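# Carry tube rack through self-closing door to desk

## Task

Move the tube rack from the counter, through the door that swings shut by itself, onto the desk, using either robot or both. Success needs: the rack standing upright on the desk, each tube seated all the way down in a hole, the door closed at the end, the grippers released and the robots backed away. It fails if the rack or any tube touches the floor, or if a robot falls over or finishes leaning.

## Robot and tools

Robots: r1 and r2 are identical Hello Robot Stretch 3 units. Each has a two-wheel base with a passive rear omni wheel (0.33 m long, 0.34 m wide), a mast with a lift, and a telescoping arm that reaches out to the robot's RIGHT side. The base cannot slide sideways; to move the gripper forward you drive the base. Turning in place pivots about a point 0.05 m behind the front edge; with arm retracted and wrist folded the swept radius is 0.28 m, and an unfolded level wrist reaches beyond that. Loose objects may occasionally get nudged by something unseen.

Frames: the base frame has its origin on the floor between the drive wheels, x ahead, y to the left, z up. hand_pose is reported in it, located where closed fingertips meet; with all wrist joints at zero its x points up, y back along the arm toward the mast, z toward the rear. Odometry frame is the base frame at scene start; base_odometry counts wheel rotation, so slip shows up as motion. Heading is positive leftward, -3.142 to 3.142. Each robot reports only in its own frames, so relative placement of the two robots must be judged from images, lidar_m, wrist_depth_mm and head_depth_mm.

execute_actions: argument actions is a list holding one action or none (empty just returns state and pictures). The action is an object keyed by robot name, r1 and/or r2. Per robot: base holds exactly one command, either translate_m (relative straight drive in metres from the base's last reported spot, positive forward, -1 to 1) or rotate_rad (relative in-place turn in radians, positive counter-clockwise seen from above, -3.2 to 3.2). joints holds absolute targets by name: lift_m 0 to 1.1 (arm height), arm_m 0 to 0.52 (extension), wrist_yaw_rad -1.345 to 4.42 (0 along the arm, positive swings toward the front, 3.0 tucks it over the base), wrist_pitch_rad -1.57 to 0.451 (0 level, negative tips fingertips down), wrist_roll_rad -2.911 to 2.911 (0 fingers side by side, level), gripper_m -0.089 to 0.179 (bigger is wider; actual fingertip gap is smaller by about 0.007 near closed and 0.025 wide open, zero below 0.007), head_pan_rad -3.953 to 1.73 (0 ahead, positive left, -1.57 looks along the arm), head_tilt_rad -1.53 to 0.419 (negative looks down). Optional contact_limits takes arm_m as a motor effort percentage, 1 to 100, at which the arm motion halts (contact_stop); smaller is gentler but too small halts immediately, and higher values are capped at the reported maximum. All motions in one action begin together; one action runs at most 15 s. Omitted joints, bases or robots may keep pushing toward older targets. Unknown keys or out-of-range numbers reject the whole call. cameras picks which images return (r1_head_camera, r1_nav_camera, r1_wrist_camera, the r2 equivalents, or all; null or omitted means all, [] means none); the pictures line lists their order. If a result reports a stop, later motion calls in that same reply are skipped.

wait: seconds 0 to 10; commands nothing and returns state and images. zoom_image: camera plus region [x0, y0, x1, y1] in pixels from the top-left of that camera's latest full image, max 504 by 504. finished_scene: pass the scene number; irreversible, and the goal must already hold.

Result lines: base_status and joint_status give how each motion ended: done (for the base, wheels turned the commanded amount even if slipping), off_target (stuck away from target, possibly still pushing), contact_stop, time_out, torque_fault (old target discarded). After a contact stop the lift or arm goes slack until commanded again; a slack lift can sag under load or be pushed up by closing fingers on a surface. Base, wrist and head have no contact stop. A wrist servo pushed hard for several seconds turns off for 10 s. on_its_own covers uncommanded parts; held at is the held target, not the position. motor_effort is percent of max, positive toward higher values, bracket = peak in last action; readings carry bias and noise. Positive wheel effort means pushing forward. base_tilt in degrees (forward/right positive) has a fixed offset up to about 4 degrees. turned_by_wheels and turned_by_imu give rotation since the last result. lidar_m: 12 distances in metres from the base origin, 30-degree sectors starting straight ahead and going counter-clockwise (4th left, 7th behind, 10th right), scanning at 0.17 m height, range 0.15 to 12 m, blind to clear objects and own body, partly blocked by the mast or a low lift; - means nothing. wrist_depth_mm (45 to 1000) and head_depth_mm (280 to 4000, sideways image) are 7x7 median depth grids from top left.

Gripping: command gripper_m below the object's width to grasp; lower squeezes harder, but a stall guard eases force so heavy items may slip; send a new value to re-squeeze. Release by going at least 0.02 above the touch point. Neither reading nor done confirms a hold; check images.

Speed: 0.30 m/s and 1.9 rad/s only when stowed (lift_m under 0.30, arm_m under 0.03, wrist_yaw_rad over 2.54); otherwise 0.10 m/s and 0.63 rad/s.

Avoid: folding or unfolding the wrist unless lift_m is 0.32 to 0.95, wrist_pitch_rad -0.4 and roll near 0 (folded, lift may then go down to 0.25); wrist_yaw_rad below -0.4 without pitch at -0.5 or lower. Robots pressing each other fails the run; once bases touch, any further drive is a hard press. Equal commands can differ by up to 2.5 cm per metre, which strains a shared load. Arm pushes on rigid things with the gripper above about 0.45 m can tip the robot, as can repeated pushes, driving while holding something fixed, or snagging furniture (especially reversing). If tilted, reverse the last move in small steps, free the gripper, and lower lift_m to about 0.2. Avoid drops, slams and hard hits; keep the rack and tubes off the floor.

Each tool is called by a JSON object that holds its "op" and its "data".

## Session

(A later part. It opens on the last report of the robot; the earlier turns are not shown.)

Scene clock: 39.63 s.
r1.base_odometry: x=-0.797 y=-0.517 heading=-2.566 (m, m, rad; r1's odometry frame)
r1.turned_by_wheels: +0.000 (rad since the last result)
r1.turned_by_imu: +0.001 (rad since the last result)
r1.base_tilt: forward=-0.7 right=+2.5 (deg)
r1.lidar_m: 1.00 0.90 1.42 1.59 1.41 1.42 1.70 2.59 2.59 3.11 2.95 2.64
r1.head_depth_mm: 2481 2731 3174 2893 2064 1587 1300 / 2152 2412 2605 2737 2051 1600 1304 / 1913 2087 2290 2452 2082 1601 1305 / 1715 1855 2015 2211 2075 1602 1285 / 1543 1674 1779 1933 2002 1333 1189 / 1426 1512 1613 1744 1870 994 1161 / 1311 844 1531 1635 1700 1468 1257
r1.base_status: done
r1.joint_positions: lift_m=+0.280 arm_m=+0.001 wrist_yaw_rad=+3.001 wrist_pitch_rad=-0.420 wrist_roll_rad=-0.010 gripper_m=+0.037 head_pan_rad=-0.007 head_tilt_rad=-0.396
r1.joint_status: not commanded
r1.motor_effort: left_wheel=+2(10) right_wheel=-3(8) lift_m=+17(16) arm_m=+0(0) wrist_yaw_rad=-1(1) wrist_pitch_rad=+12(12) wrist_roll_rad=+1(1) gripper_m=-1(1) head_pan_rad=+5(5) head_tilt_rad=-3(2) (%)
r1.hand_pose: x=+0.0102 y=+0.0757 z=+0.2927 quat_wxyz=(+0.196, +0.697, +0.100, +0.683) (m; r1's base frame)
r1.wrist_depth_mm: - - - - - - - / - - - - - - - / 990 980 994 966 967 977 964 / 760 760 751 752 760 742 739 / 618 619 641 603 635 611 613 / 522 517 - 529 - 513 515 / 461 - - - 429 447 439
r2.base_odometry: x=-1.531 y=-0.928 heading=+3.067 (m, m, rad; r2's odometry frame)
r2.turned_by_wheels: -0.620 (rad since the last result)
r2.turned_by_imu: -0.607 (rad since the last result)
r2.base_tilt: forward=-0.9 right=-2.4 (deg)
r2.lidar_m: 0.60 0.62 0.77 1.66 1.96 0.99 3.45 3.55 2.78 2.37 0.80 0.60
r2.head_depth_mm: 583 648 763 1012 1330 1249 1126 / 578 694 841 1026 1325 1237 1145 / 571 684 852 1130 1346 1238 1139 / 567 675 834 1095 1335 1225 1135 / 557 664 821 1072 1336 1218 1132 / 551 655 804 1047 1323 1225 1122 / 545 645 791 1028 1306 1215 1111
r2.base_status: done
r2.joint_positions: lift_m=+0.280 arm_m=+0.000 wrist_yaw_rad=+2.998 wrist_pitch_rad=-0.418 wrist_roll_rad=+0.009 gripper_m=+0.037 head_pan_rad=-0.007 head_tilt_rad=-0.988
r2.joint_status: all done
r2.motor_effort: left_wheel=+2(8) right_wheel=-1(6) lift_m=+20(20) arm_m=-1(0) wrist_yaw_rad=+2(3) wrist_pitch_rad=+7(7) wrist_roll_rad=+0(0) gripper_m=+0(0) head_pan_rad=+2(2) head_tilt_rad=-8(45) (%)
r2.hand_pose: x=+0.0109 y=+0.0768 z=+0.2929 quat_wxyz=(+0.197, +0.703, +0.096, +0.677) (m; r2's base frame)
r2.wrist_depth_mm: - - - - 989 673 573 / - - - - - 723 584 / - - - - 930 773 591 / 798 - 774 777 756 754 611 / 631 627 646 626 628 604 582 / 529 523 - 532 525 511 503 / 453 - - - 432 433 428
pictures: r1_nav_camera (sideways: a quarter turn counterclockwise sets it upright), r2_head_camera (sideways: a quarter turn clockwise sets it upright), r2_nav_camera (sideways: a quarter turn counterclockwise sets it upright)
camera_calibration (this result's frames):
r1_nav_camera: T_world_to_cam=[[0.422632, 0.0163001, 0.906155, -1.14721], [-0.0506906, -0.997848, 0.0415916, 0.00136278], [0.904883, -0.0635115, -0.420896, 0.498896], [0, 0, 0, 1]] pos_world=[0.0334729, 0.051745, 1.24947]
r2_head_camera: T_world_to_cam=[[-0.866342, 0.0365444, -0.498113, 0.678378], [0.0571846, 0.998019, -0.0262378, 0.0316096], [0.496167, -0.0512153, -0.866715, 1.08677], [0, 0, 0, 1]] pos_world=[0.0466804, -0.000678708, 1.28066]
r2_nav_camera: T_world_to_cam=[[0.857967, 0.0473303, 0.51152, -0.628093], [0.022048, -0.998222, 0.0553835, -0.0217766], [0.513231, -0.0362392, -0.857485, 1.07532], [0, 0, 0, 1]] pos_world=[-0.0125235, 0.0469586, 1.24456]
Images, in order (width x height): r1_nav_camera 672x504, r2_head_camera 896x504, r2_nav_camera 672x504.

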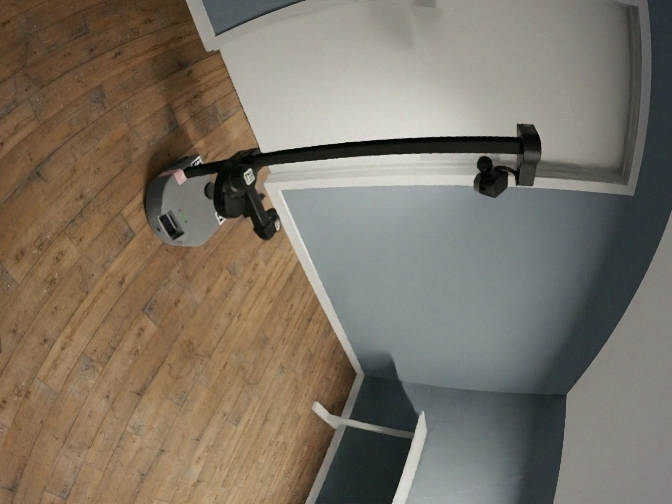

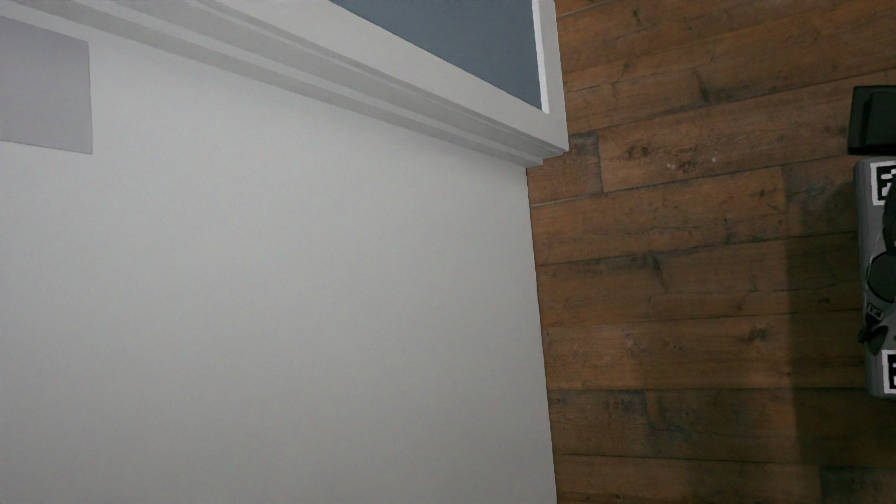

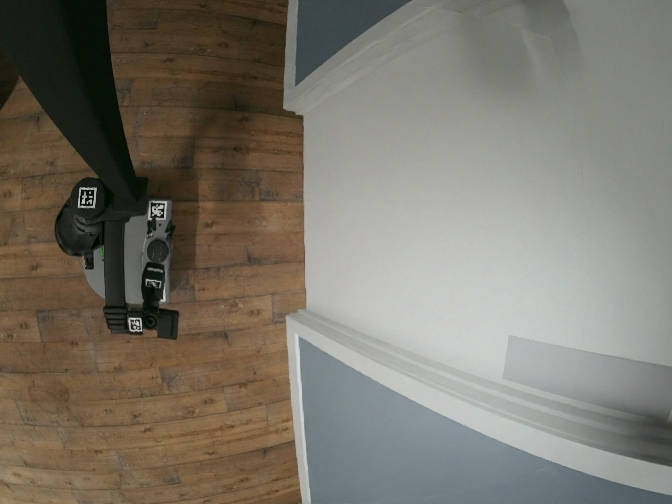

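{"op": "execute_actions", "data": {"actions": [{"r2":{"base":{"rotate_rad":0.13},"joints":{"head_tilt_rad":0,"head_pan_rad":-3.14}}}], "cameras": []}}

{"op": "execute_actions", "data": {"actions": [{"r2":{"base":{"translate_m":0.48}}}], "cameras": []}}

{"op": "execute_actions", "data": {"actions": [{"r2":{"joints":{"lift_m":0.315}}}], "cameras": ["r1_nav_camera"]}}

{"op": "execute_actions", "data": {"actions": [{"r2":{"base":{"translate_m":0.8}}}], "cameras": ["r1_nav_camera","r1_head_camera","r2_nav_camera"]}}

Scene clock: 50.67 s.
r1.base_odometry: x=-0.797 y=-0.517 heading=-2.566 (m, m, rad; r1's odometry frame)
r1.turned_by_wheels: +0.000 (rad since the last result)
r1.turned_by_imu: +0.001 (rad since the last result)
r1.base_tilt: forward=-0.7 right=+2.5 (deg)
r1.lidar_m: 1.00 0.88 1.42 1.60 1.42 1.42 1.70 2.59 2.59 3.09 2.94 2.63
r1.head_depth_mm: 2473 2781 3071 2881 2038 1600 1306 / 2170 2364 2605 2740 2053 1588 1299 / 1895 2083 2288 2462 2064 1588 1300 / 1726 1865 2006 2198 2069 1604 1273 / 1561 1680 1792 1927 1976 1322 1186 / 1425 1530 1623 1739 1874 997 1177 / 1307 868 1517 1623 1689 1531 1284
r1.base_status: not commanded
r1.joint_positions: lift_m=+0.280 arm_m=+0.001 wrist_yaw_rad=+3.001 wrist_pitch_rad=-0.420 wrist_roll_rad=-0.010 gripper_m=+0.037 head_pan_rad=-0.007 head_tilt_rad=-0.396
r1.joint_status: not commanded
r1.motor_effort: left_wheel=+2(2) right_wheel=-3(3) lift_m=+17(17) arm_m=+0(0) wrist_yaw_rad=-1(1) wrist_pitch_rad=+12(12) wrist_roll_rad=+1(1) gripper_m=+0(1) head_pan_rad=+5(5) head_tilt_rad=-2(3) (%)
r1.hand_pose: x=+0.0102 y=+0.0757 z=+0.2927 quat_wxyz=(+0.196, +0.697, +0.100, +0.683) (m; r1's base frame)
r1.wrist_depth_mm: - - - - - - - / - - - - - - - / - 997 963 953 942 982 949 / 749 763 741 766 736 755 736 / 619 614 632 611 637 616 618 / 515 512 - 536 - 515 509 / 455 - - - 431 445 439
r2.base_odometry: x=-1.531 y=-0.928 heading=-3.087 (m, m, rad; r2's odometry frame)
r2.turned_by_wheels: +0.130 (rad since the last result)
r2.turned_by_imu: +0.126 (rad since the last result)
r2.base_tilt: forward=-0.9 right=-2.5 (deg)
r2.lidar_m: 0.60 0.64 0.78 1.91 2.03 0.99 3.46 3.66 2.77 1.65 0.70 0.59
r2.head_depth_mm: 2209 3466 3472 3534 3605 3163 2191 / 2170 3516 3433 3498 3564 3175 2184 / 2188 3455 3547 3560 3626 3184 2187 / 2186 3449 3567 3547 3597 3199 2221 / 2158 3434 3588 3585 3611 3183 2211 / 2166 3442 3487 3607 3588 3220 2209 / 2166 3405 3536 3563 3619 3259 2213
r2.base_status: done
r2.joint_positions: lift_m=+0.280 arm_m=+0.000 wrist_yaw_rad=+2.998 wrist_pitch_rad=-0.418 wrist_roll_rad=+0.009 gripper_m=+0.037 head_pan_rad=-3.133 head_tilt_rad=-0.014
r2.joint_status: all done
r2.motor_effort: left_wheel=-2(6) right_wheel=+2(5) lift_m=+20(20) arm_m=-1(1) wrist_yaw_rad=+2(2) wrist_pitch_rad=+6(6) wrist_roll_rad=+0(0) gripper_m=+1(0) head_pan_rad=-4(31) head_tilt_rad=+9(55) (%)
r2.hand_pose: x=+0.0109 y=+0.0768 z=+0.2929 quat_wxyz=(+0.197, +0.703, +0.096, +0.677) (m; r2's base frame)
r2.wrist_depth_mm: - - - - - 776 602 / - - - - - 799 644 / - - - - - 804 653 / 788 - 779 771 755 750 665 / 636 629 649 611 618 601 593 / 527 525 - 534 527 507 501 / 450 - - - 437 438 436
pictures: none
No camera images: the call's "cameras" was empty. Leave "cameras" out to get every camera's image.

Scene clock: 54.00 s.
r1.base_odometry: x=-0.797 y=-0.517 heading=-2.566 (m, m, rad; r1's odometry frame)
r1.turned_by_wheels: +0.000 (rad since the last result)
r1.turned_by_imu: +0.000 (rad since the last result)
r1.base_tilt: forward=-0.7 right=+2.5 (deg)
r1.lidar_m: 1.63 1.32 1.42 1.59 1.41 1.42 1.70 2.59 2.60 3.12 2.95 2.64
r1.head_depth_mm: 2463 2770 3132 2884 2072 1580 1298 / 2164 2389 2631 2730 2061 1589 1314 / 1898 2081 2297 2504 2063 1593 1311 / 1718 1843 2015 2194 2108 1607 1312 / 1565 1666 1799 1954 1993 1612 1318 / 1428 1512 1637 1751 1860 1553 1321 / 1325 1414 1549 1644 1639 1478 1323
r1.base_status: not commanded
r1.joint_positions: lift_m=+0.280 arm_m=+0.001 wrist_yaw_rad=+3.001 wrist_pitch_rad=-0.420 wrist_roll_rad=-0.010 gripper_m=+0.037 head_pan_rad=-0.007 head_tilt_rad=-0.396
r1.joint_status: not commanded
r1.motor_effort: left_wheel=+2(2) right_wheel=-3(3) lift_m=+17(17) arm_m=+0(0) wrist_yaw_rad=-1(1) wrist_pitch_rad=+12(11) wrist_roll_rad=+1(0) gripper_m=-1(0) head_pan_rad=+5(5) head_tilt_rad=-2(2) (%)
r1.hand_pose: x=+0.0102 y=+0.0757 z=+0.2927 quat_wxyz=(+0.196, +0.697, +0.100, +0.683) (m; r1's base frame)
r1.wrist_depth_mm: - - - - - - - / - - - - - - - / 991 - 977 981 990 986 997 / 770 759 757 754 732 747 733 / 618 610 635 608 632 602 610 / 512 514 - 530 - 511 510 / 461 - - - 434 445 440
r2.base_odometry: x=-2.010 y=-0.954 heading=-3.087 (m, m, rad; r2's odometry frame)
r2.turned_by_wheels: +0.000 (rad since the last result)
r2.turned_by_imu: +0.001 (rad since the last result)
r2.base_tilt: forward=-0.9 right=-2.4 (deg)
r2.lidar_m: - 0.15 0.20 0.54 1.99 1.41 3.93 3.82 2.48 0.33 0.18 0.15
r2.head_depth_mm: 2197 3456 - 3936 - 3139 1540 / 2207 3460 3984 - - 3222 2098 / 2193 3455 - - - 3209 2192 / 2168 3466 - - - 3203 2187 / 2145 3508 - - - 3239 2197 / 2168 3399 - - - 3258 2221 / 2156 3383 - - - 3243 2223
r2.base_status: done
r2.joint_positions: lift_m=+0.280 arm_m=+0.000 wrist_yaw_rad=+2.998 wrist_pitch_rad=-0.418 wrist_roll_rad=+0.009 gripper_m=+0.037 head_pan_rad=-3.133 head_tilt_rad=-0.013
r2.joint_status: not commanded
r2.motor_effort: left_wheel=-2(6) right_wheel=+2(7) lift_m=+20(20) arm_m=+0(0) wrist_yaw_rad=+2(2) wrist_pitch_rad=+6(7) wrist_roll_rad=+0(0) gripper_m=+0(0) head_pan_rad=-4(4) head_tilt_rad=+9(10) (%)
r2.hand_pose: x=+0.0109 y=+0.0768 z=+0.2929 quat_wxyz=(+0.197, +0.703, +0.096, +0.677) (m; r2's base frame)
r2.wrist_depth_mm: - - - 541 339 201 143 / - - - 584 351 205 145 / - - - 647 363 209 147 / 792 - 784 702 374 214 149 / 626 633 648 612 352 217 151 / 529 522 - 533 324 222 153 / 452 - - - 416 215 156
pictures: none
No camera images: the call's "cameras" was empty. Leave "cameras" out to get every camera's image.

Scene clock: 55.13 s.
r1.base_odometry: x=-0.797 y=-0.517 heading=-2.566 (m, m, rad; r1's odometry frame)
r1.turned_by_wheels: +0.000 (rad since the last result)
r1.turned_by_imu: +0.000 (rad since the last result)
r1.base_tilt: forward=-0.7 right=+2.5 (deg)
r1.lidar_m: 1.63 1.33 1.42 1.59 1.42 1.42 1.70 2.59 2.59 3.09 2.95 2.63
r1.head_depth_mm: 2490 2773 3135 2886 2033 1595 1301 / 2151 2387 2674 2761 2045 1587 1300 / 1923 2084 2283 2467 2061 1599 1302 / 1717 1837 2007 2184 2064 1593 1313 / 1551 1664 1801 1938 1999 1616 1307 / 1421 1517 1610 1739 1880 1553 1305 / 1325 1416 1531 1648 1697 1470 1322
r1.base_status: not commanded
r1.joint_positions: lift_m=+0.280 arm_m=+0.001 wrist_yaw_rad=+3.001 wrist_pitch_rad=-0.420 wrist_roll_rad=-0.010 gripper_m=+0.037 head_pan_rad=-0.007 head_tilt_rad=-0.396
r1.joint_status: not commanded
r1.motor_effort: left_wheel=+2(2) right_wheel=-3(3) lift_m=+17(17) arm_m=+0(0) wrist_yaw_rad=-1(1) wrist_pitch_rad=+11(12) wrist_roll_rad=+1(0) gripper_m=+0(1) head_pan_rad=+4(5) head_tilt_rad=-3(2) (%)
r1.hand_pose: x=+0.0102 y=+0.0757 z=+0.2927 quat_wxyz=(+0.196, +0.697, +0.100, +0.683) (m; r1's base frame)
r1.wrist_depth_mm: - - - - - - - / - - - - - - - / 996 971 - 989 983 959 978 / 758 754 755 760 730 747 733 / 623 620 642 606 636 604 602 / 522 515 - 531 - 507 516 / 454 - - - 429 442 441
r2.base_odometry: x=-2.010 y=-0.954 heading=-3.087 (m, m, rad; r2's odometry frame)
r2.turned_by_wheels: +0.000 (rad since the last result)
r2.turned_by_imu: +0.000 (rad since the last result)
r2.base_tilt: forward=-0.9 right=-2.5 (deg)
r2.lidar_m: - 0.15 0.20 0.54 1.99 1.41 3.92 3.80 2.48 0.33 0.18 0.15
r2.head_depth_mm: 2187 3524 - - - 3166 1541 / 2174 3511 3975 3994 - 3236 2116 / 2179 3498 - - - 3124 2221 / 2191 3430 - - - 3192 2190 / 2180 3408 - - 3972 3222 2191 / 2172 3416 - - - 3200 2202 / 2163 3450 - - - 3207 2213
r2.base_status: not commanded
r2.joint_positions: lift_m=+0.315 arm_m=+0.000 wrist_yaw_rad=+2.998 wrist_pitch_rad=-0.418 wrist_roll_rad=+0.009 gripper_m=+0.037 head_pan_rad=-3.133 head_tilt_rad=-0.013
r2.joint_status: all done
r2.motor_effort: left_wheel=-2(2) right_wheel=+2(2) lift_m=+26(23) arm_m=+0(0) wrist_yaw_rad=+2(2) wrist_pitch_rad=+6(7) wrist_roll_rad=+0(0) gripper_m=+0(1) head_pan_rad=-3(3) head_tilt_rad=+9(9) (%)
r2.hand_pose: x=+0.0109 y=+0.0768 z=+0.3276 quat_wxyz=(+0.197, +0.703, +0.096, +0.677) (m; r2's base frame)
r2.wrist_depth_mm: - - - 543 337 201 143 / - - - 586 350 205 145 / - - - 643 362 209 147 / 859 - 835 718 374 213 149 / 692 687 705 676 352 218 151 / 569 568 - 554 324 222 154 / 490 494 - - 440 214 156
pictures: r1_nav_camera (sideways: a quarter turn counterclockwise sets it upright)
camera_calibration (this result's frames):
r1_nav_camera: T_world_to_cam=[[0.422632, 0.0163, 0.906155, -1.14721], [-0.0506909, -0.997848, 0.0415916, 0.00136278], [0.904883, -0.0635117, -0.420896, 0.498896], [0, 0, 0, 1]] pos_world=[0.0334729, 0.051745, 1.24947]
Images, in order (width x height): r1_nav_camera 672x504.

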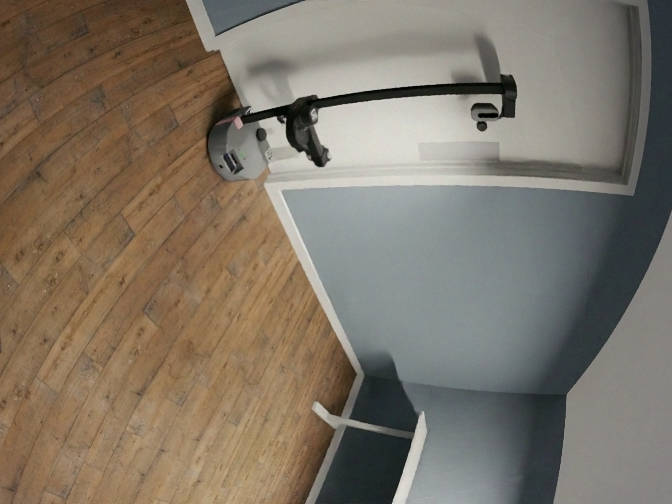

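Scene clock: 64.10 s.
r1.base_odometry: x=-0.797 y=-0.517 heading=-2.566 (m, m, rad; r1's odometry frame)
r1.turned_by_wheels: +0.000 (rad since the last result)
r1.turned_by_imu: +0.001 (rad since the last result)
r1.base_tilt: forward=-0.7 right=+2.5 (deg)
r1.lidar_m: 1.63 1.43 1.42 1.59 1.41 1.42 1.70 2.59 2.60 3.11 2.95 2.64
r1.head_depth_mm: 2493 2769 3085 2919 2057 1590 1299 / 2148 2396 2646 2739 2057 1585 1305 / 1911 2085 2262 2480 2066 1608 1304 / 1739 1860 1995 2190 2089 1605 1309 / 1556 1665 1801 1929 2002 1609 1315 / 1436 1514 1623 1744 1866 1618 1314 / 1322 1399 1590 2850 2104 1606 1325
r1.base_status: not commanded
r1.joint_positions: lift_m=+0.280 arm_m=+0.001 wrist_yaw_rad=+3.001 wrist_pitch_rad=-0.420 wrist_roll_rad=-0.010 gripper_m=+0.037 head_pan_rad=-0.007 head_tilt_rad=-0.396
r1.joint_status: not commanded
r1.motor_effort: left_wheel=+2(2) right_wheel=-3(3) lift_m=+17(17) arm_m=+0(0) wrist_yaw_rad=-1(1) wrist_pitch_rad=+12(11) wrist_roll_rad=+1(1) gripper_m=-1(0) head_pan_rad=+5(5) head_tilt_rad=-2(2) (%)
r1.hand_pose: x=+0.0102 y=+0.0757 z=+0.2927 quat_wxyz=(+0.196, +0.697, +0.100, +0.683) (m; r1's base frame)
r1.wrist_depth_mm: - - - - - - - / - - - - - - - / - 984 961 984 964 962 973 / 772 752 758 758 744 733 750 / 610 633 647 595 645 605 610 / 513 519 - 530 - 519 505 / 463 - - - 429 442 436
r2.base_odometry: x=-2.809 y=-0.999 heading=-3.086 (m, m, rad; r2's odometry frame)
r2.turned_by_wheels: +0.001 (rad since the last result)
r2.turned_by_imu: +0.958 (rad since the last result)
r2.base_tilt: forward=-0.9 right=-2.5 (deg)
r2.lidar_m: - - 0.15 0.19 4.48 4.41 0.68 1.36 2.58 0.32 0.15 -
r2.head_depth_mm: 2200 3181 - - - 3209 2205 / 2205 3433 - - - 3149 2188 / 698 703 709 711 718 720 728 / 649 653 660 661 666 669 677 / 721 730 743 757 766 776 788 / 891 907 925 944 959 976 992 / 1169 1190 1219 1249 1277 1318 1348
r2.base_status: translate_m off_target (by the wheels' count: +0.7998 of +0.8000)
r2.joint_positions: lift_m=+0.315 arm_m=+0.000 wrist_yaw_rad=+3.003 wrist_pitch_rad=-0.417 wrist_roll_rad=+0.009 gripper_m=+0.037 head_pan_rad=-3.134 head_tilt_rad=-0.009
r2.joint_status: not commanded
r2.on_its_own: left_wheel is at rest, and its effort (+39) is outside its rest range (-18 to +18)
r2.motor_effort: left_wheel=+39(57) right_wheel=+0(26) lift_m=+23(26) arm_m=+0(0) wrist_yaw_rad=-2(14) wrist_pitch_rad=+6(7) wrist_roll_rad=+0(0) gripper_m=+0(3) head_pan_rad=-2(3) head_tilt_rad=+6(8) (%)
r2.hand_pose: x=+0.0098 y=+0.0770 z=+0.3278 quat_wxyz=(+0.195, +0.703, +0.098, +0.677) (m; r2's base frame)
r2.wrist_depth_mm: - - - 262 131 87 65 / - - - 288 137 90 67 / - - - 320 143 92 68 / 864 834 836 359 150 95 70 / 689 677 699 414 147 99 71 / 571 561 - 474 139 102 73 / 488 498 - - 189 101 75
pictures: r1_head_camera (sideways: a quarter turn clockwise sets it upright), r1_nav_camera (sideways: a quarter turn counterclockwise sets it upright), r2_nav_camera (sideways: a quarter turn counterclockwise sets it upright)
camera_calibration (this result's frames):
r1_head_camera: T_world_to_cam=[[-0.429746, 0.0581266, -0.901077, 1.19666], [0.0719994, 0.996954, 0.0299731, -0.0383969], [0.900075, -0.0519962, -0.432622, 0.514117], [0, 0, 0, 1]] pos_world=[0.0542814, -0.00454576, 1.30185]
r1_nav_camera: T_world_to_cam=[[0.422632, 0.0163, 0.906155, -1.14721], [-0.0506909, -0.997848, 0.0415916, 0.00136278], [0.904883, -0.0635117, -0.420896, 0.498896], [0, 0, 0, 1]] pos_world=[0.0334729, 0.051745, 1.24947]
r2_nav_camera: T_world_to_cam=[[-0.0532817, -0.0534109, 0.99715, -1.25582], [0.0226286, 0.998248, 0.0546789, -0.0209391], [-0.998323, 0.0254775, -0.0519797, 0.0364892], [0, 0, 0, 1]] pos_world=[-0.0300102, -0.0471016, 1.25528]
Images, in order (width x height): r1_head_camera 896x504, r1_nav_camera 672x504, r2_nav_camera 672x504.

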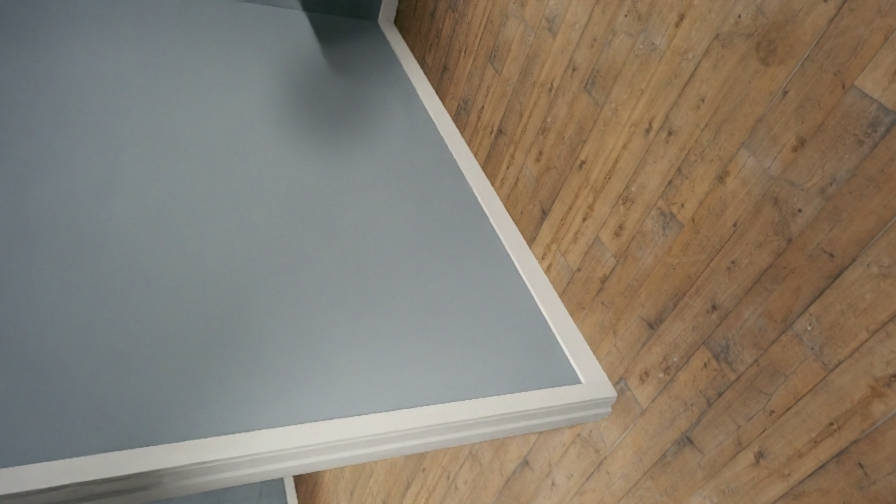

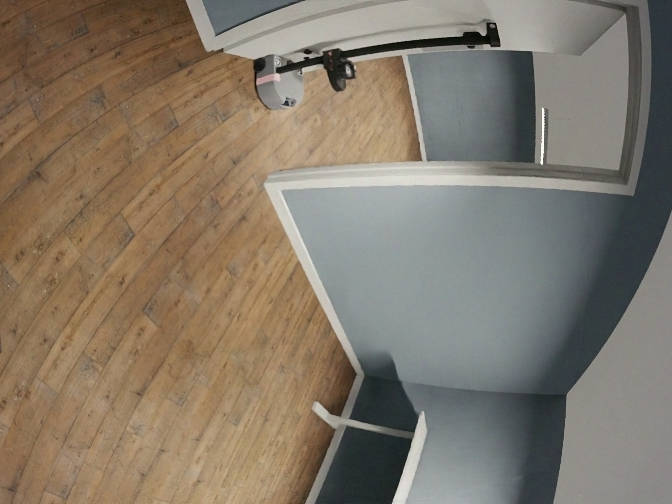

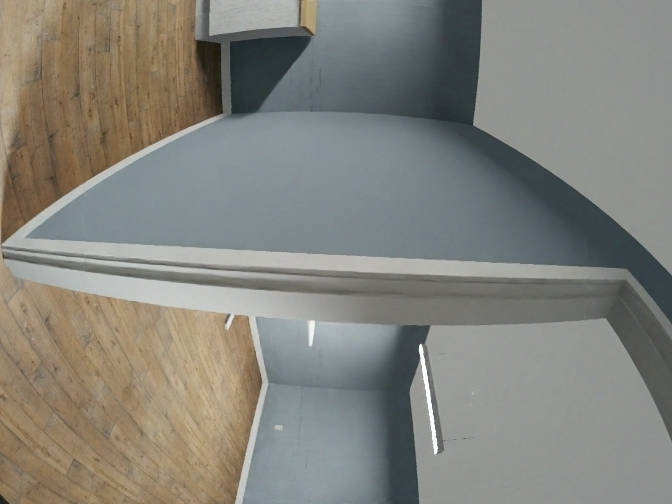

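{"op": "execute_actions", "data": {"actions": [{"r2":{"base":{"translate_m":0.65}},"r1":{"base":{"rotate_rad":0.458},"joints":{"head_tilt_rad":-0.6}}}], "cameras": ["r1_nav_camera","r1_head_camera","r2_nav_camera"]}}

Scene clock: 78.40 s.
r1.base_odometry: x=-0.797 y=-0.517 heading=-2.108 (m, m, rad; r1's odometry frame)
r1.turned_by_wheels: +0.458 (rad since the last result)
r1.turned_by_imu: +0.459 (rad since the last result)
r1.base_tilt: forward=-0.6 right=+2.6 (deg)
r1.lidar_m: 1.63 1.42 1.64 1.42 1.41 1.63 2.58 2.59 2.96 2.95 2.96 1.65
r1.head_depth_mm: 1416 1599 1836 2016 1664 1368 1171 / 1356 1524 1726 1983 1668 1381 1172 / - 3855 2484 1951 1659 1377 1181 / - - 2885 2126 1671 1390 1176 / - - 2886 2120 1688 1376 1176 / - - 2946 2042 1671 1384 1183 / - - 1792 1656 1679 1387 1180
r1.base_status: done
r1.joint_positions: lift_m=+0.280 arm_m=+0.001 wrist_yaw_rad=+3.001 wrist_pitch_rad=-0.420 wrist_roll_rad=-0.010 gripper_m=+0.037 head_pan_rad=-0.007 head_tilt_rad=-0.592
r1.joint_status: all done
r1.motor_effort: left_wheel=-2(7) right_wheel=+2(9) lift_m=+16(17) arm_m=+0(0) wrist_yaw_rad=-1(1) wrist_pitch_rad=+12(12) wrist_roll_rad=+1(1) gripper_m=-1(1) head_pan_rad=+5(5) head_tilt_rad=-4(18) (%)
r1.hand_pose: x=+0.0102 y=+0.0757 z=+0.2927 quat_wxyz=(+0.196, +0.697, +0.100, +0.683) (m; r1's base frame)
r1.wrist_depth_mm: - - - - - - - / - - - - - - - / 974 989 974 942 980 950 972 / 763 751 756 774 761 747 740 / 615 617 643 608 632 609 614 / 518 518 - 526 - 511 510 / 455 - - - 428 449 441
r2.base_odometry: x=-3.457 y=-1.036 heading=-3.085 (m, m, rad; r2's odometry frame)
r2.turned_by_wheels: +0.000 (rad since the last result)
r2.turned_by_imu: +0.771 (rad since the last result)
r2.base_tilt: forward=-1.0 right=-2.5 (deg)
r2.lidar_m: - - 0.15 0.19 1.03 0.98 2.82 3.23 4.16 0.21 0.15 -
r2.head_depth_mm: 2177 3194 3295 3370 3391 3027 2199 / 2160 3358 3326 3442 3417 3201 2198 / 2138 3389 3426 3525 3082 2947 2203 / 2148 3388 3558 3539 2944 2963 2237 / 2161 3465 3618 3675 3002 3035 2229 / 2148 3284 3665 3740 3095 3143 2222 / 2115 3417 3759 3799 3132 3147 2251
r2.base_status: translate_m off_target (by the wheels' count: +0.6497 of +0.6500)
r2.joint_positions: lift_m=+0.315 arm_m=+0.000 wrist_yaw_rad=+3.010 wrist_pitch_rad=-0.417 wrist_roll_rad=+0.012 gripper_m=+0.037 head_pan_rad=-3.138 head_tilt_rad=-0.006
r2.joint_status: not commanded
r2.on_its_own: left_wheel is at rest, and its effort (+34) is outside its rest range (-18 to +18); right_wheel is at rest, and its effort (+22) is outside its rest range (-18 to +18)
r2.motor_effort: left_wheel=+34(70) right_wheel=+22(58) lift_m=+21(26) arm_m=-1(4) wrist_yaw_rad=-9(13) wrist_pitch_rad=+6(7) wrist_roll_rad=-1(1) gripper_m=+2(3) head_pan_rad=-2(3) head_tilt_rad=+4(7) (%)
r2.hand_pose: x=+0.0082 y=+0.0772 z=+0.3280 quat_wxyz=(+0.192, +0.704, +0.100, +0.677) (m; r2's base frame)
r2.wrist_depth_mm: - - - 301 127 81 59 / - - - 331 132 83 60 / - - - 371 138 85 61 / 870 845 842 421 144 87 62 / 689 685 696 511 139 90 64 / 567 570 - 525 127 92 65 / 490 498 - - 187 91 66
pictures: r1_head_camera (sideways: a quarter turn clockwise sets it upright), r1_nav_camera (sideways: a quarter turn counterclockwise sets it upright), r2_nav_camera (sideways: a quarter turn counterclockwise sets it upright)
camera_calibration (this result's frames):
r1_head_camera: T_world_to_cam=[[-0.597297, 0.0592812, -0.799826, 1.06565], [0.0765806, 0.996924, 0.0167005, -0.0211394], [0.798356, -0.051276, -0.599999, 0.732511], [0, 0, 0, 1]] pos_world=[0.0533228, -0.00453832, 1.29219]
r1_nav_camera: T_world_to_cam=[[0.591319, 0.0151373, 0.806296, -1.01801], [-0.0417181, -0.997911, 0.0493297, -0.00875443], [0.805358, -0.0628067, -0.589452, 0.718815], [0, 0, 0, 1]] pos_world=[0.0227007, 0.0518202, 1.24496]
r2_nav_camera: T_world_to_cam=[[-0.0505355, -0.0532139, 0.997304, -1.25604], [0.0262603, 0.998163, 0.0545905, -0.0208464], [-0.998377, 0.0289482, -0.0490453, 0.0326694], [0, 0, 0, 1]] pos_world=[-0.0303106, -0.0469763, 1.25539]
Images, in order (width x height): r1_head_camera 896x504, r1_nav_camera 672x504, r2_nav_camera 672x504.

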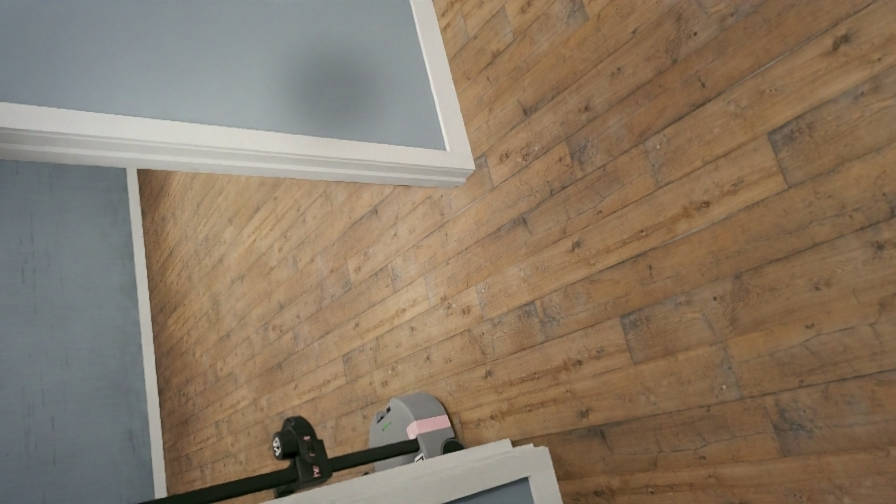

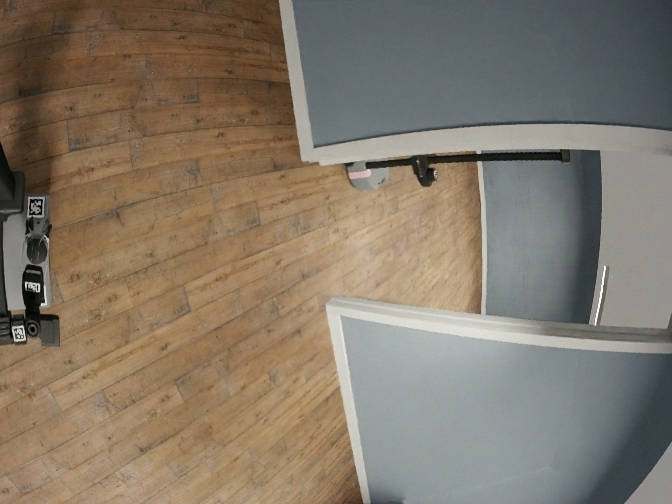

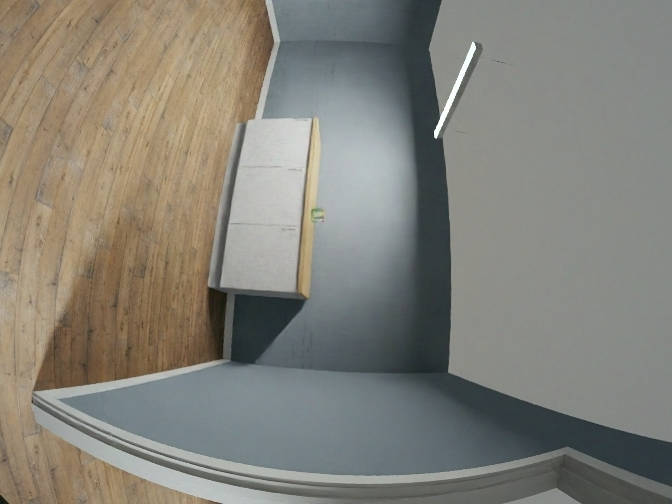

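{"op": "execute_actions", "data": {"actions": [{"r1":{"base":{"translate_m":1.0},"joints":{"head_tilt_rad":-0.8}}}], "cameras": ["r1_head_camera"]}}

Scene clock: 87.30 s.
r1.base_odometry: x=-1.308 y=-1.377 heading=-2.108 (m, m, rad; r1's odometry frame)
r1.turned_by_wheels: +0.000 (rad since the last result)
r1.turned_by_imu: +0.003 (rad since the last result)
r1.base_tilt: forward=-0.7 right=+2.5 (deg)
r1.lidar_m: 5.20 0.68 0.58 0.93 1.69 1.94 3.33 3.53 3.59 2.61 0.98 0.71
r1.head_depth_mm: 3521 2660 842 912 1172 1247 1107 / 3688 2645 2068 1710 1291 1252 1108 / 3657 2690 2079 1701 1441 1254 1104 / 3662 2679 2063 1704 1439 1248 1107 / 3711 2669 2066 1699 1443 1249 1110 / 3608 2653 2053 1691 1435 1249 1110 / 3647 2673 2053 1699 1358 1253 1104
r1.base_status: done
r1.joint_positions: lift_m=+0.280 arm_m=+0.001 wrist_yaw_rad=+3.001 wrist_pitch_rad=-0.420 wrist_roll_rad=-0.010 gripper_m=+0.037 head_pan_rad=-0.007 head_tilt_rad=-0.791
r1.joint_status: all done
r1.motor_effort: left_wheel=-2(7) right_wheel=+2(9) lift_m=+15(16) arm_m=+0(0) wrist_yaw_rad=-1(1) wrist_pitch_rad=+12(11) wrist_roll_rad=+1(1) gripper_m=+0(1) head_pan_rad=+5(5) head_tilt_rad=-4(21) (%)
r1.hand_pose: x=+0.0102 y=+0.0757 z=+0.2927 quat_wxyz=(+0.196, +0.697, +0.100, +0.683) (m; r1's base frame)
r1.wrist_depth_mm: - - - - 764 534 506 / - - - - 804 561 560 / - 988 977 989 835 597 688 / 758 759 761 740 736 663 707 / 607 626 640 619 635 611 611 / 510 509 - 533 - 507 512 / 455 - - - 424 442 440
r2.base_odometry: x=-3.457 y=-1.036 heading=-3.085 (m, m, rad; r2's odometry frame)
r2.turned_by_wheels: +0.000 (rad since the last result)
r2.turned_by_imu: -0.001 (rad since the last result)
r2.base_tilt: forward=-0.9 right=-2.5 (deg)
r2.lidar_m: - - 0.15 0.19 1.02 0.97 2.81 3.22 4.16 0.21 0.15 -
r2.head_depth_mm: 2163 3135 3337 3365 3388 2983 2216 / 2163 3395 3433 3397 3428 3206 2196 / 2141 3369 3487 3464 3071 2941 2227 / 2142 3410 3529 3580 2924 2925 2218 / 2119 3382 3686 3665 2949 2973 2244 / 2141 3361 3768 3767 3068 3063 2223 / 2134 3372 3777 3877 3101 3117 2247
r2.base_status: not commanded
r2.joint_positions: lift_m=+0.315 arm_m=+0.000 wrist_yaw_rad=+3.010 wrist_pitch_rad=-0.417 wrist_roll_rad=+0.012 gripper_m=+0.037 head_pan_rad=-3.138 head_tilt_rad=-0.006
r2.joint_status: not commanded
r2.on_its_own: left_wheel is at rest, and its effort (+34) is outside its rest range (-18 to +18); right_wheel is at rest, and its effort (+21) is outside its rest range (-18 to +18)
r2.motor_effort: left_wheel=+34(35) right_wheel=+21(21) lift_m=+21(21) arm_m=+0(1) wrist_yaw_rad=-9(9) wrist_pitch_rad=+6(6) wrist_roll_rad=-1(1) gripper_m=+2(2) head_pan_rad=-1(1) head_tilt_rad=+4(4) (%)
r2.hand_pose: x=+0.0082 y=+0.0772 z=+0.3280 quat_wxyz=(+0.192, +0.704, +0.100, +0.677) (m; r2's base frame)
r2.wrist_depth_mm: - - - 301 127 81 59 / - - - 332 133 83 60 / - - - 371 138 85 61 / 859 845 831 424 144 87 62 / 693 684 709 509 139 90 64 / 573 572 - 527 127 92 65 / 492 496 - - 187 91 67
pictures: r1_head_camera (sideways: a quarter turn clockwise sets it upright)
camera_calibration (this result's frames):
r1_head_camera: T_world_to_cam=[[-0.743088, 0.0602326, -0.666477, 0.892743], [0.0784252, 0.996916, 0.00265578, -0.00286349], [0.664582, -0.0502952, -0.74552, 0.922606], [0, 0, 0, 1]] pos_world=[0.0504633, -0.00451493, 1.28282]
Images, in order (width x height): r1_head_camera 896x504.

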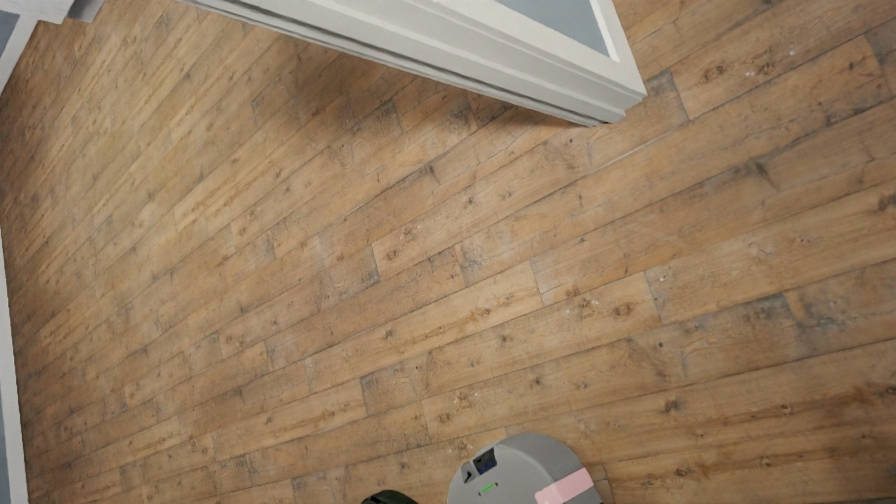

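{"op": "execute_actions", "data": {"actions": [{"r1":{"base":{"translate_m":1.0},"joints":{"head_tilt_rad":-0.3,"head_pan_rad":-1.1}}}], "cameras": ["r1_head_camera","r1_nav_camera"]}}

Scene clock: 96.53 s.
r1.base_odometry: x=-1.820 y=-2.236 heading=-2.108 (m, m, rad; r1's odometry frame)
r1.turned_by_wheels: +0.000 (rad since the last result)
r1.turned_by_imu: +0.003 (rad since the last result)
r1.base_tilt: forward=-0.7 right=+2.6 (deg)
r1.lidar_m: 4.24 4.02 0.93 0.60 0.65 0.66 3.88 0.53 0.44 0.72 2.21 2.51
r1.head_depth_mm: 1930 1884 1857 1806 1753 1617 1371 / 2314 2448 2633 2782 2327 1751 1397 / 2365 2479 2668 2862 2377 1748 1389 / 2377 2541 2661 2673 2370 1759 1396 / 2410 2597 2455 2315 2366 1753 1405 / 2482 2647 2478 2362 2380 1783 1406 / 2499 2669 2496 2396 2386 1777 1411
r1.base_status: done
r1.joint_positions: lift_m=+0.280 arm_m=+0.001 wrist_yaw_rad=+3.001 wrist_pitch_rad=-0.420 wrist_roll_rad=-0.010 gripper_m=+0.037 head_pan_rad=-1.093 head_tilt_rad=-0.309
r1.joint_status: all done
r1.motor_effort: left_wheel=-2(6) right_wheel=+3(10) lift_m=+17(16) arm_m=+0(0) wrist_yaw_rad=-1(1) wrist_pitch_rad=+12(11) wrist_roll_rad=+1(1) gripper_m=-1(0) head_pan_rad=-4(53) head_tilt_rad=+3(28) (%)
r1.hand_pose: x=+0.0102 y=+0.0757 z=+0.2927 quat_wxyz=(+0.196, +0.697, +0.099, +0.683) (m; r1's base frame)
r1.wrist_depth_mm: 505 - 665 781 - - - / 534 - 703 847 - - - / 561 609 601 602 970 962 984 / 598 659 481 561 738 745 744 / 602 607 500 591 637 607 608 / 517 514 - 532 - 516 510 / 461 - - - 432 445 444
r2.base_odometry: x=-3.457 y=-1.036 heading=-3.085 (m, m, rad; r2's odometry frame)
r2.turned_by_wheels: +0.000 (rad since the last result)
r2.turned_by_imu: -0.001 (rad since the last result)
r2.base_tilt: forward=-0.9 right=-2.3 (deg)
r2.lidar_m: - - 0.15 0.19 1.03 0.47 2.82 3.23 4.16 0.21 0.15 -
r2.head_depth_mm: 2192 3128 409 549 3411 3018 2204 / 2172 3343 529 3453 3426 3198 2217 / 2158 3458 3406 3426 3131 2989 2223 / 2158 3415 3589 3575 2915 2928 2217 / 2141 3353 3642 3647 2988 3007 2226 / 2118 3292 3684 3757 3075 3060 2260 / 2151 3368 3839 3835 3162 3125 2244
r2.base_status: not commanded
r2.joint_positions: lift_m=+0.315 arm_m=+0.000 wrist_yaw_rad=+3.010 wrist_pitch_rad=-0.417 wrist_roll_rad=+0.012 gripper_m=+0.037 head_pan_rad=-3.138 head_tilt_rad=-0.006
r2.joint_status: not commanded
r2.on_its_own: left_wheel is at rest, and its effort (+34) is outside its rest range (-18 to +18); right_wheel is at rest, and its effort (+21) is outside its rest range (-18 to +18)
r2.motor_effort: left_wheel=+34(34) right_wheel=+21(22) lift_m=+21(21) arm_m=-1(1) wrist_yaw_rad=-9(9) wrist_pitch_rad=+6(6) wrist_roll_rad=-1(1) gripper_m=+1(2) head_pan_rad=-2(1) head_tilt_rad=+4(4) (%)
r2.hand_pose: x=+0.0082 y=+0.0772 z=+0.3280 quat_wxyz=(+0.192, +0.704, +0.100, +0.677) (m; r2's base frame)
r2.wrist_depth_mm: - - - 300 127 81 59 / - - - 331 132 83 60 / - - - 374 138 85 61 / 880 822 851 423 144 87 62 / 688 687 698 514 139 90 64 / 539 564 - 526 127 92 65 / 475 498 - - 187 91 66
pictures: r1_head_camera (sideways: a quarter turn clockwise sets it upright), r1_nav_camera (sideways: a quarter turn counterclockwise sets it upright)
camera_calibration (this result's frames):
r1_head_camera: T_world_to_cam=[[-0.112288, 0.336648, -0.934911, 1.23888], [0.914284, 0.403516, 0.03549, -0.050721], [0.389199, -0.850789, -0.353102, 0.413751], [0, 0, 0, 1]] pos_world=[0.0244525, -0.044584, 1.30614]
r1_nav_camera: T_world_to_cam=[[0.17463, -0.295298, 0.93931, -1.18896], [-0.908027, -0.417216, 0.0376503, 0.0117192], [0.380777, -0.859494, -0.340997, 0.398116], [0, 0, 0, 1]] pos_world=[0.0666759, -0.00403042, 1.25212]
Images, in order (width x height): r1_head_camera 896x504, r1_nav_camera 672x504.

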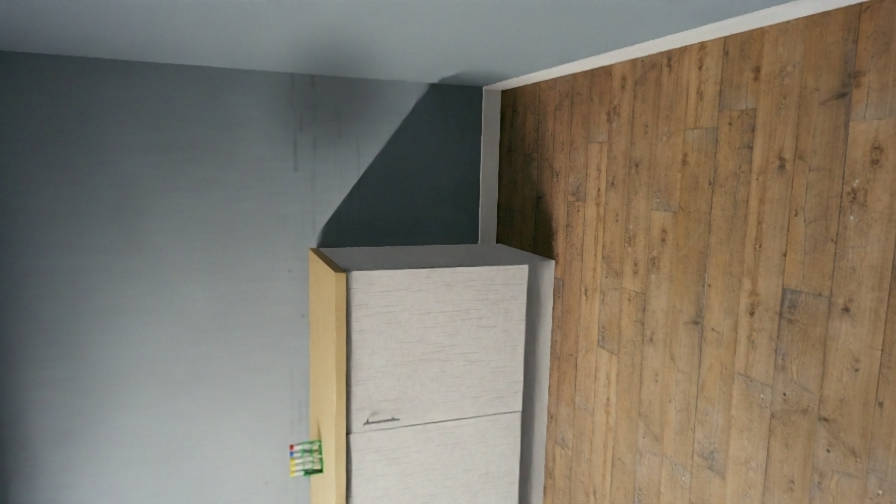

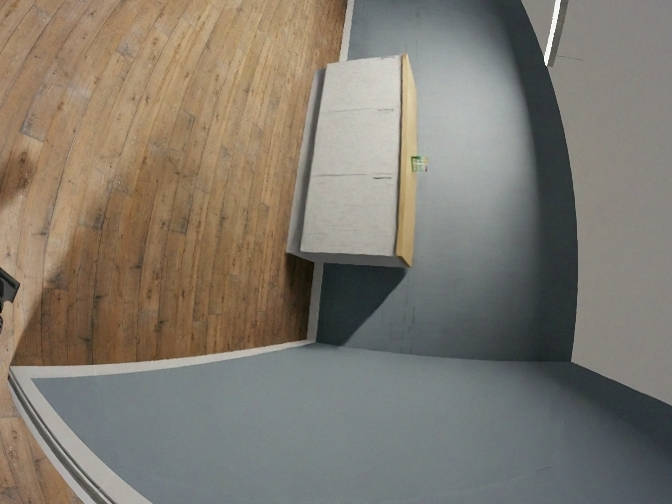

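{"op": "execute_actions", "data": {"actions": [{"r1":{"base":{"rotate_rad":-0.854},"joints":{"head_pan_rad":0}}}], "cameras": []}}

{"op": "execute_actions", "data": {"actions": [{"r1":{"base":{"translate_m":1.0}}}], "cameras": ["r1_head_camera"]}}

Scene clock: 110.83 s.
r1.base_odometry: x=-1.820 y=-2.236 heading=-2.962 (m, m, rad; r1's odometry frame)
r1.turned_by_wheels: -0.854 (rad since the last result)
r1.turned_by_imu: -0.853 (rad since the last result)
r1.base_tilt: forward=-0.7 right=+2.5 (deg)
r1.lidar_m: 2.22 2.91 4.24 3.00 0.78 0.51 0.64 2.60 4.48 0.44 0.47 1.12
r1.head_depth_mm: 2285 2415 2576 2744 2326 1742 1378 / 2362 2478 2599 2583 2315 1740 1397 / 2446 2596 2331 2313 2333 1745 1381 / 2534 2717 2375 2419 2358 1755 1390 / 2655 2828 2483 2567 2354 1762 1400 / 2725 2920 2589 2720 2389 1768 1407 / 2886 3070 2722 2813 2402 1772 1412
r1.base_status: done
r1.joint_positions: lift_m=+0.280 arm_m=+0.001 wrist_yaw_rad=+3.001 wrist_pitch_rad=-0.420 wrist_roll_rad=-0.010 gripper_m=+0.037 head_pan_rad=-0.007 head_tilt_rad=-0.309
r1.joint_status: all done
r1.motor_effort: left_wheel=+2(9) right_wheel=-4(9) lift_m=+16(16) arm_m=+0(0) wrist_yaw_rad=-1(1) wrist_pitch_rad=+12(12) wrist_roll_rad=+1(1) gripper_m=-1(1) head_pan_rad=+5(51) head_tilt_rad=+3(4) (%)
r1.hand_pose: x=+0.0102 y=+0.0757 z=+0.2927 quat_wxyz=(+0.196, +0.697, +0.099, +0.683) (m; r1's base frame)
r1.wrist_depth_mm: - - - - - - - / 739 - - - - - - / 768 988 966 987 974 969 967 / 472 758 756 740 759 746 744 / 432 607 638 614 637 617 609 / 395 500 - 526 - 507 511 / 376 - - - 435 440 440
r2.base_odometry: x=-3.457 y=-1.036 heading=-3.085 (m, m, rad; r2's odometry frame)
r2.turned_by_wheels: +0.000 (rad since the last result)
r2.turned_by_imu: -0.001 (rad since the last result)
r2.base_tilt: forward=-1.0 right=-2.4 (deg)
r2.lidar_m: - - 0.15 0.19 1.03 0.60 0.49 3.20 4.16 0.21 0.15 -
r2.head_depth_mm: 2154 3203 2960 558 3341 2998 2218 / 2179 3358 511 581 3409 3011 2030 / 2136 3391 455 464 468 477 483 / 2158 3388 3587 3559 2926 2944 2221 / 2167 3354 3615 3648 2975 3004 2208 / 2163 3384 3746 3738 3054 3040 2249 / 2128 3335 3775 3775 3119 3154 2236
r2.base_status: not commanded
r2.joint_positions: lift_m=+0.315 arm_m=+0.000 wrist_yaw_rad=+3.010 wrist_pitch_rad=-0.417 wrist_roll_rad=+0.012 gripper_m=+0.037 head_pan_rad=-3.138 head_tilt_rad=-0.006
r2.joint_status: not commanded
r2.on_its_own: left_wheel is at rest, and its effort (+34) is outside its rest range (-18 to +18); right_wheel is at rest, and its effort (+22) is outside its rest range (-18 to +18)
r2.motor_effort: left_wheel=+34(34) right_wheel=+22(22) lift_m=+21(21) arm_m=-1(1) wrist_yaw_rad=-9(9) wrist_pitch_rad=+6(6) wrist_roll_rad=-1(1) gripper_m=+2(1) head_pan_rad=-1(1) head_tilt_rad=+4(4) (%)
r2.hand_pose: x=+0.0082 y=+0.0772 z=+0.3280 quat_wxyz=(+0.192, +0.704, +0.100, +0.677) (m; r2's base frame)
r2.wrist_depth_mm: - - - 300 127 80 59 / - - - 332 132 83 60 / - - - 369 138 85 61 / 875 839 849 421 145 87 63 / 700 685 703 512 140 90 64 / 556 567 - 527 127 92 65 / 441 499 - - 188 91 66
pictures: none
No camera images: the call's "cameras" was empty. Leave "cameras" out to get every camera's image.

Scene clock: 115.93 s.
r1.base_odometry: x=-2.804 y=-2.415 heading=-2.962 (m, m, rad; r1's odometry frame)
r1.turned_by_wheels: +0.000 (rad since the last result)
r1.turned_by_imu: +0.003 (rad since the last result)
r1.base_tilt: forward=-0.7 right=+2.5 (deg)
r1.lidar_m: 1.31 1.72 3.81 3.89 3.00 1.63 1.48 0.85 0.80 0.82 1.06 1.28
r1.head_depth_mm: 1546 1635 1715 1253 1328 1430 1389 / 1582 1694 1772 1306 1387 1516 1385 / 1655 1776 1842 1365 1469 1583 1400 / 1720 1835 1917 1441 1543 1665 1392 / 1790 1917 2006 1502 1635 1718 1406 / 1867 2006 2127 1582 1748 1754 1408 / 1937 2090 2165 1654 1843 1782 1418
r1.base_status: done
r1.joint_positions: lift_m=+0.280 arm_m=+0.001 wrist_yaw_rad=+3.001 wrist_pitch_rad=-0.420 wrist_roll_rad=-0.010 gripper_m=+0.037 head_pan_rad=-0.007 head_tilt_rad=-0.309
r1.joint_status: not commanded
r1.motor_effort: left_wheel=+2(9) right_wheel=-3(8) lift_m=+17(16) arm_m=+0(0) wrist_yaw_rad=-1(1) wrist_pitch_rad=+12(11) wrist_roll_rad=+1(1) gripper_m=-1(0) head_pan_rad=+5(5) head_tilt_rad=+3(3) (%)
r1.hand_pose: x=+0.0102 y=+0.0757 z=+0.2927 quat_wxyz=(+0.196, +0.697, +0.099, +0.683) (m; r1's base frame)
r1.wrist_depth_mm: - - - - - - - / - - - - - - - / - 985 972 970 994 - 970 / 750 761 753 760 748 757 745 / 619 615 642 611 619 610 609 / 522 518 - 533 - 522 510 / 459 - - - 431 441 444
r2.base_odometry: x=-3.457 y=-1.036 heading=-3.085 (m, m, rad; r2's odometry frame)
r2.turned_by_wheels: +0.000 (rad since the last result)
r2.turned_by_imu: -0.001 (rad since the last result)
r2.base_tilt: forward=-0.9 right=-2.4 (deg)
r2.lidar_m: - - 0.15 0.19 1.02 0.98 1.45 3.20 4.17 0.21 0.15 -
r2.head_depth_mm: 2177 3116 3327 3361 3388 3019 2206 / 2181 3285 3388 3370 3407 3213 2191 / 2162 3391 3430 3501 3115 2954 2106 / 2155 3411 3546 3566 2912 2894 1594 / 2136 3369 3627 3254 2961 2897 1470 / 2146 3352 3732 3769 3056 3071 2220 / 2123 3272 3787 3813 3147 3200 2253
r2.base_status: not commanded
r2.joint_positions: lift_m=+0.315 arm_m=+0.000 wrist_yaw_rad=+3.010 wrist_pitch_rad=-0.417 wrist_roll_rad=+0.012 gripper_m=+0.037 head_pan_rad=-3.138 head_tilt_rad=-0.006
r2.joint_status: not commanded
r2.on_its_own: left_wheel is at rest, and its effort (+34) is outside its rest range (-18 to +18); right_wheel is at rest, and its effort (+21) is outside its rest range (-18 to +18)
r2.motor_effort: left_wheel=+34(34) right_wheel=+21(22) lift_m=+21(21) arm_m=-1(1) wrist_yaw_rad=-9(9) wrist_pitch_rad=+6(6) wrist_roll_rad=-1(1) gripper_m=+2(2) head_pan_rad=-2(2) head_tilt_rad=+4(4) (%)
r2.hand_pose: x=+0.0082 y=+0.0772 z=+0.3280 quat_wxyz=(+0.192, +0.704, +0.100, +0.677) (m; r2's base frame)
r2.wrist_depth_mm: - - - 299 127 81 59 / - - - 332 132 83 60 / - - - 371 138 85 61 / 871 831 852 423 144 87 63 / 681 685 704 508 139 90 64 / 572 561 - 525 127 92 65 / 490 497 - - 187 91 66
pictures: r1_head_camera (sideways: a quarter turn clockwise sets it upright)
camera_calibration (this result's frames):
r1_head_camera: T_world_to_cam=[[-0.349442, 0.0575773, -0.935187, 1.24068], [0.0691598, 0.996972, 0.035539, -0.0456295], [0.934402, -0.0522585, -0.352366, 0.409467], [0, 0, 0, 1]] pos_world=[0.0540955, -0.00454569, 1.30618]
Images, in order (width x height): r1_head_camera 896x504.

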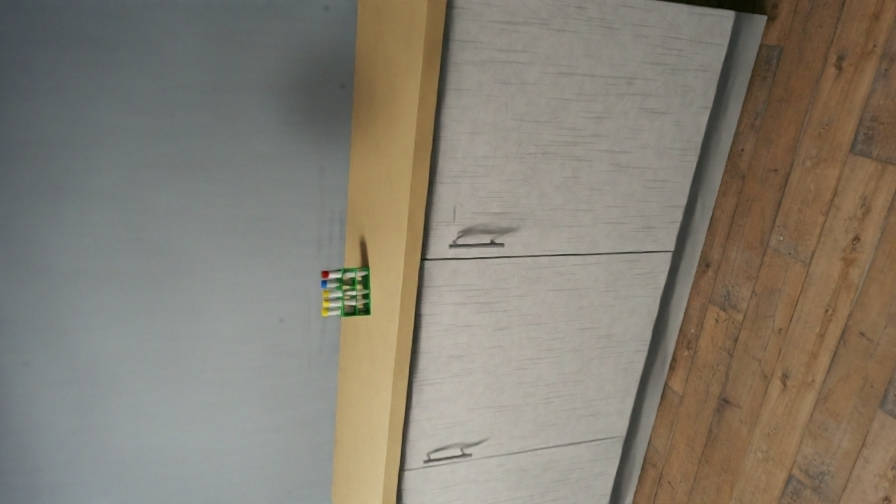

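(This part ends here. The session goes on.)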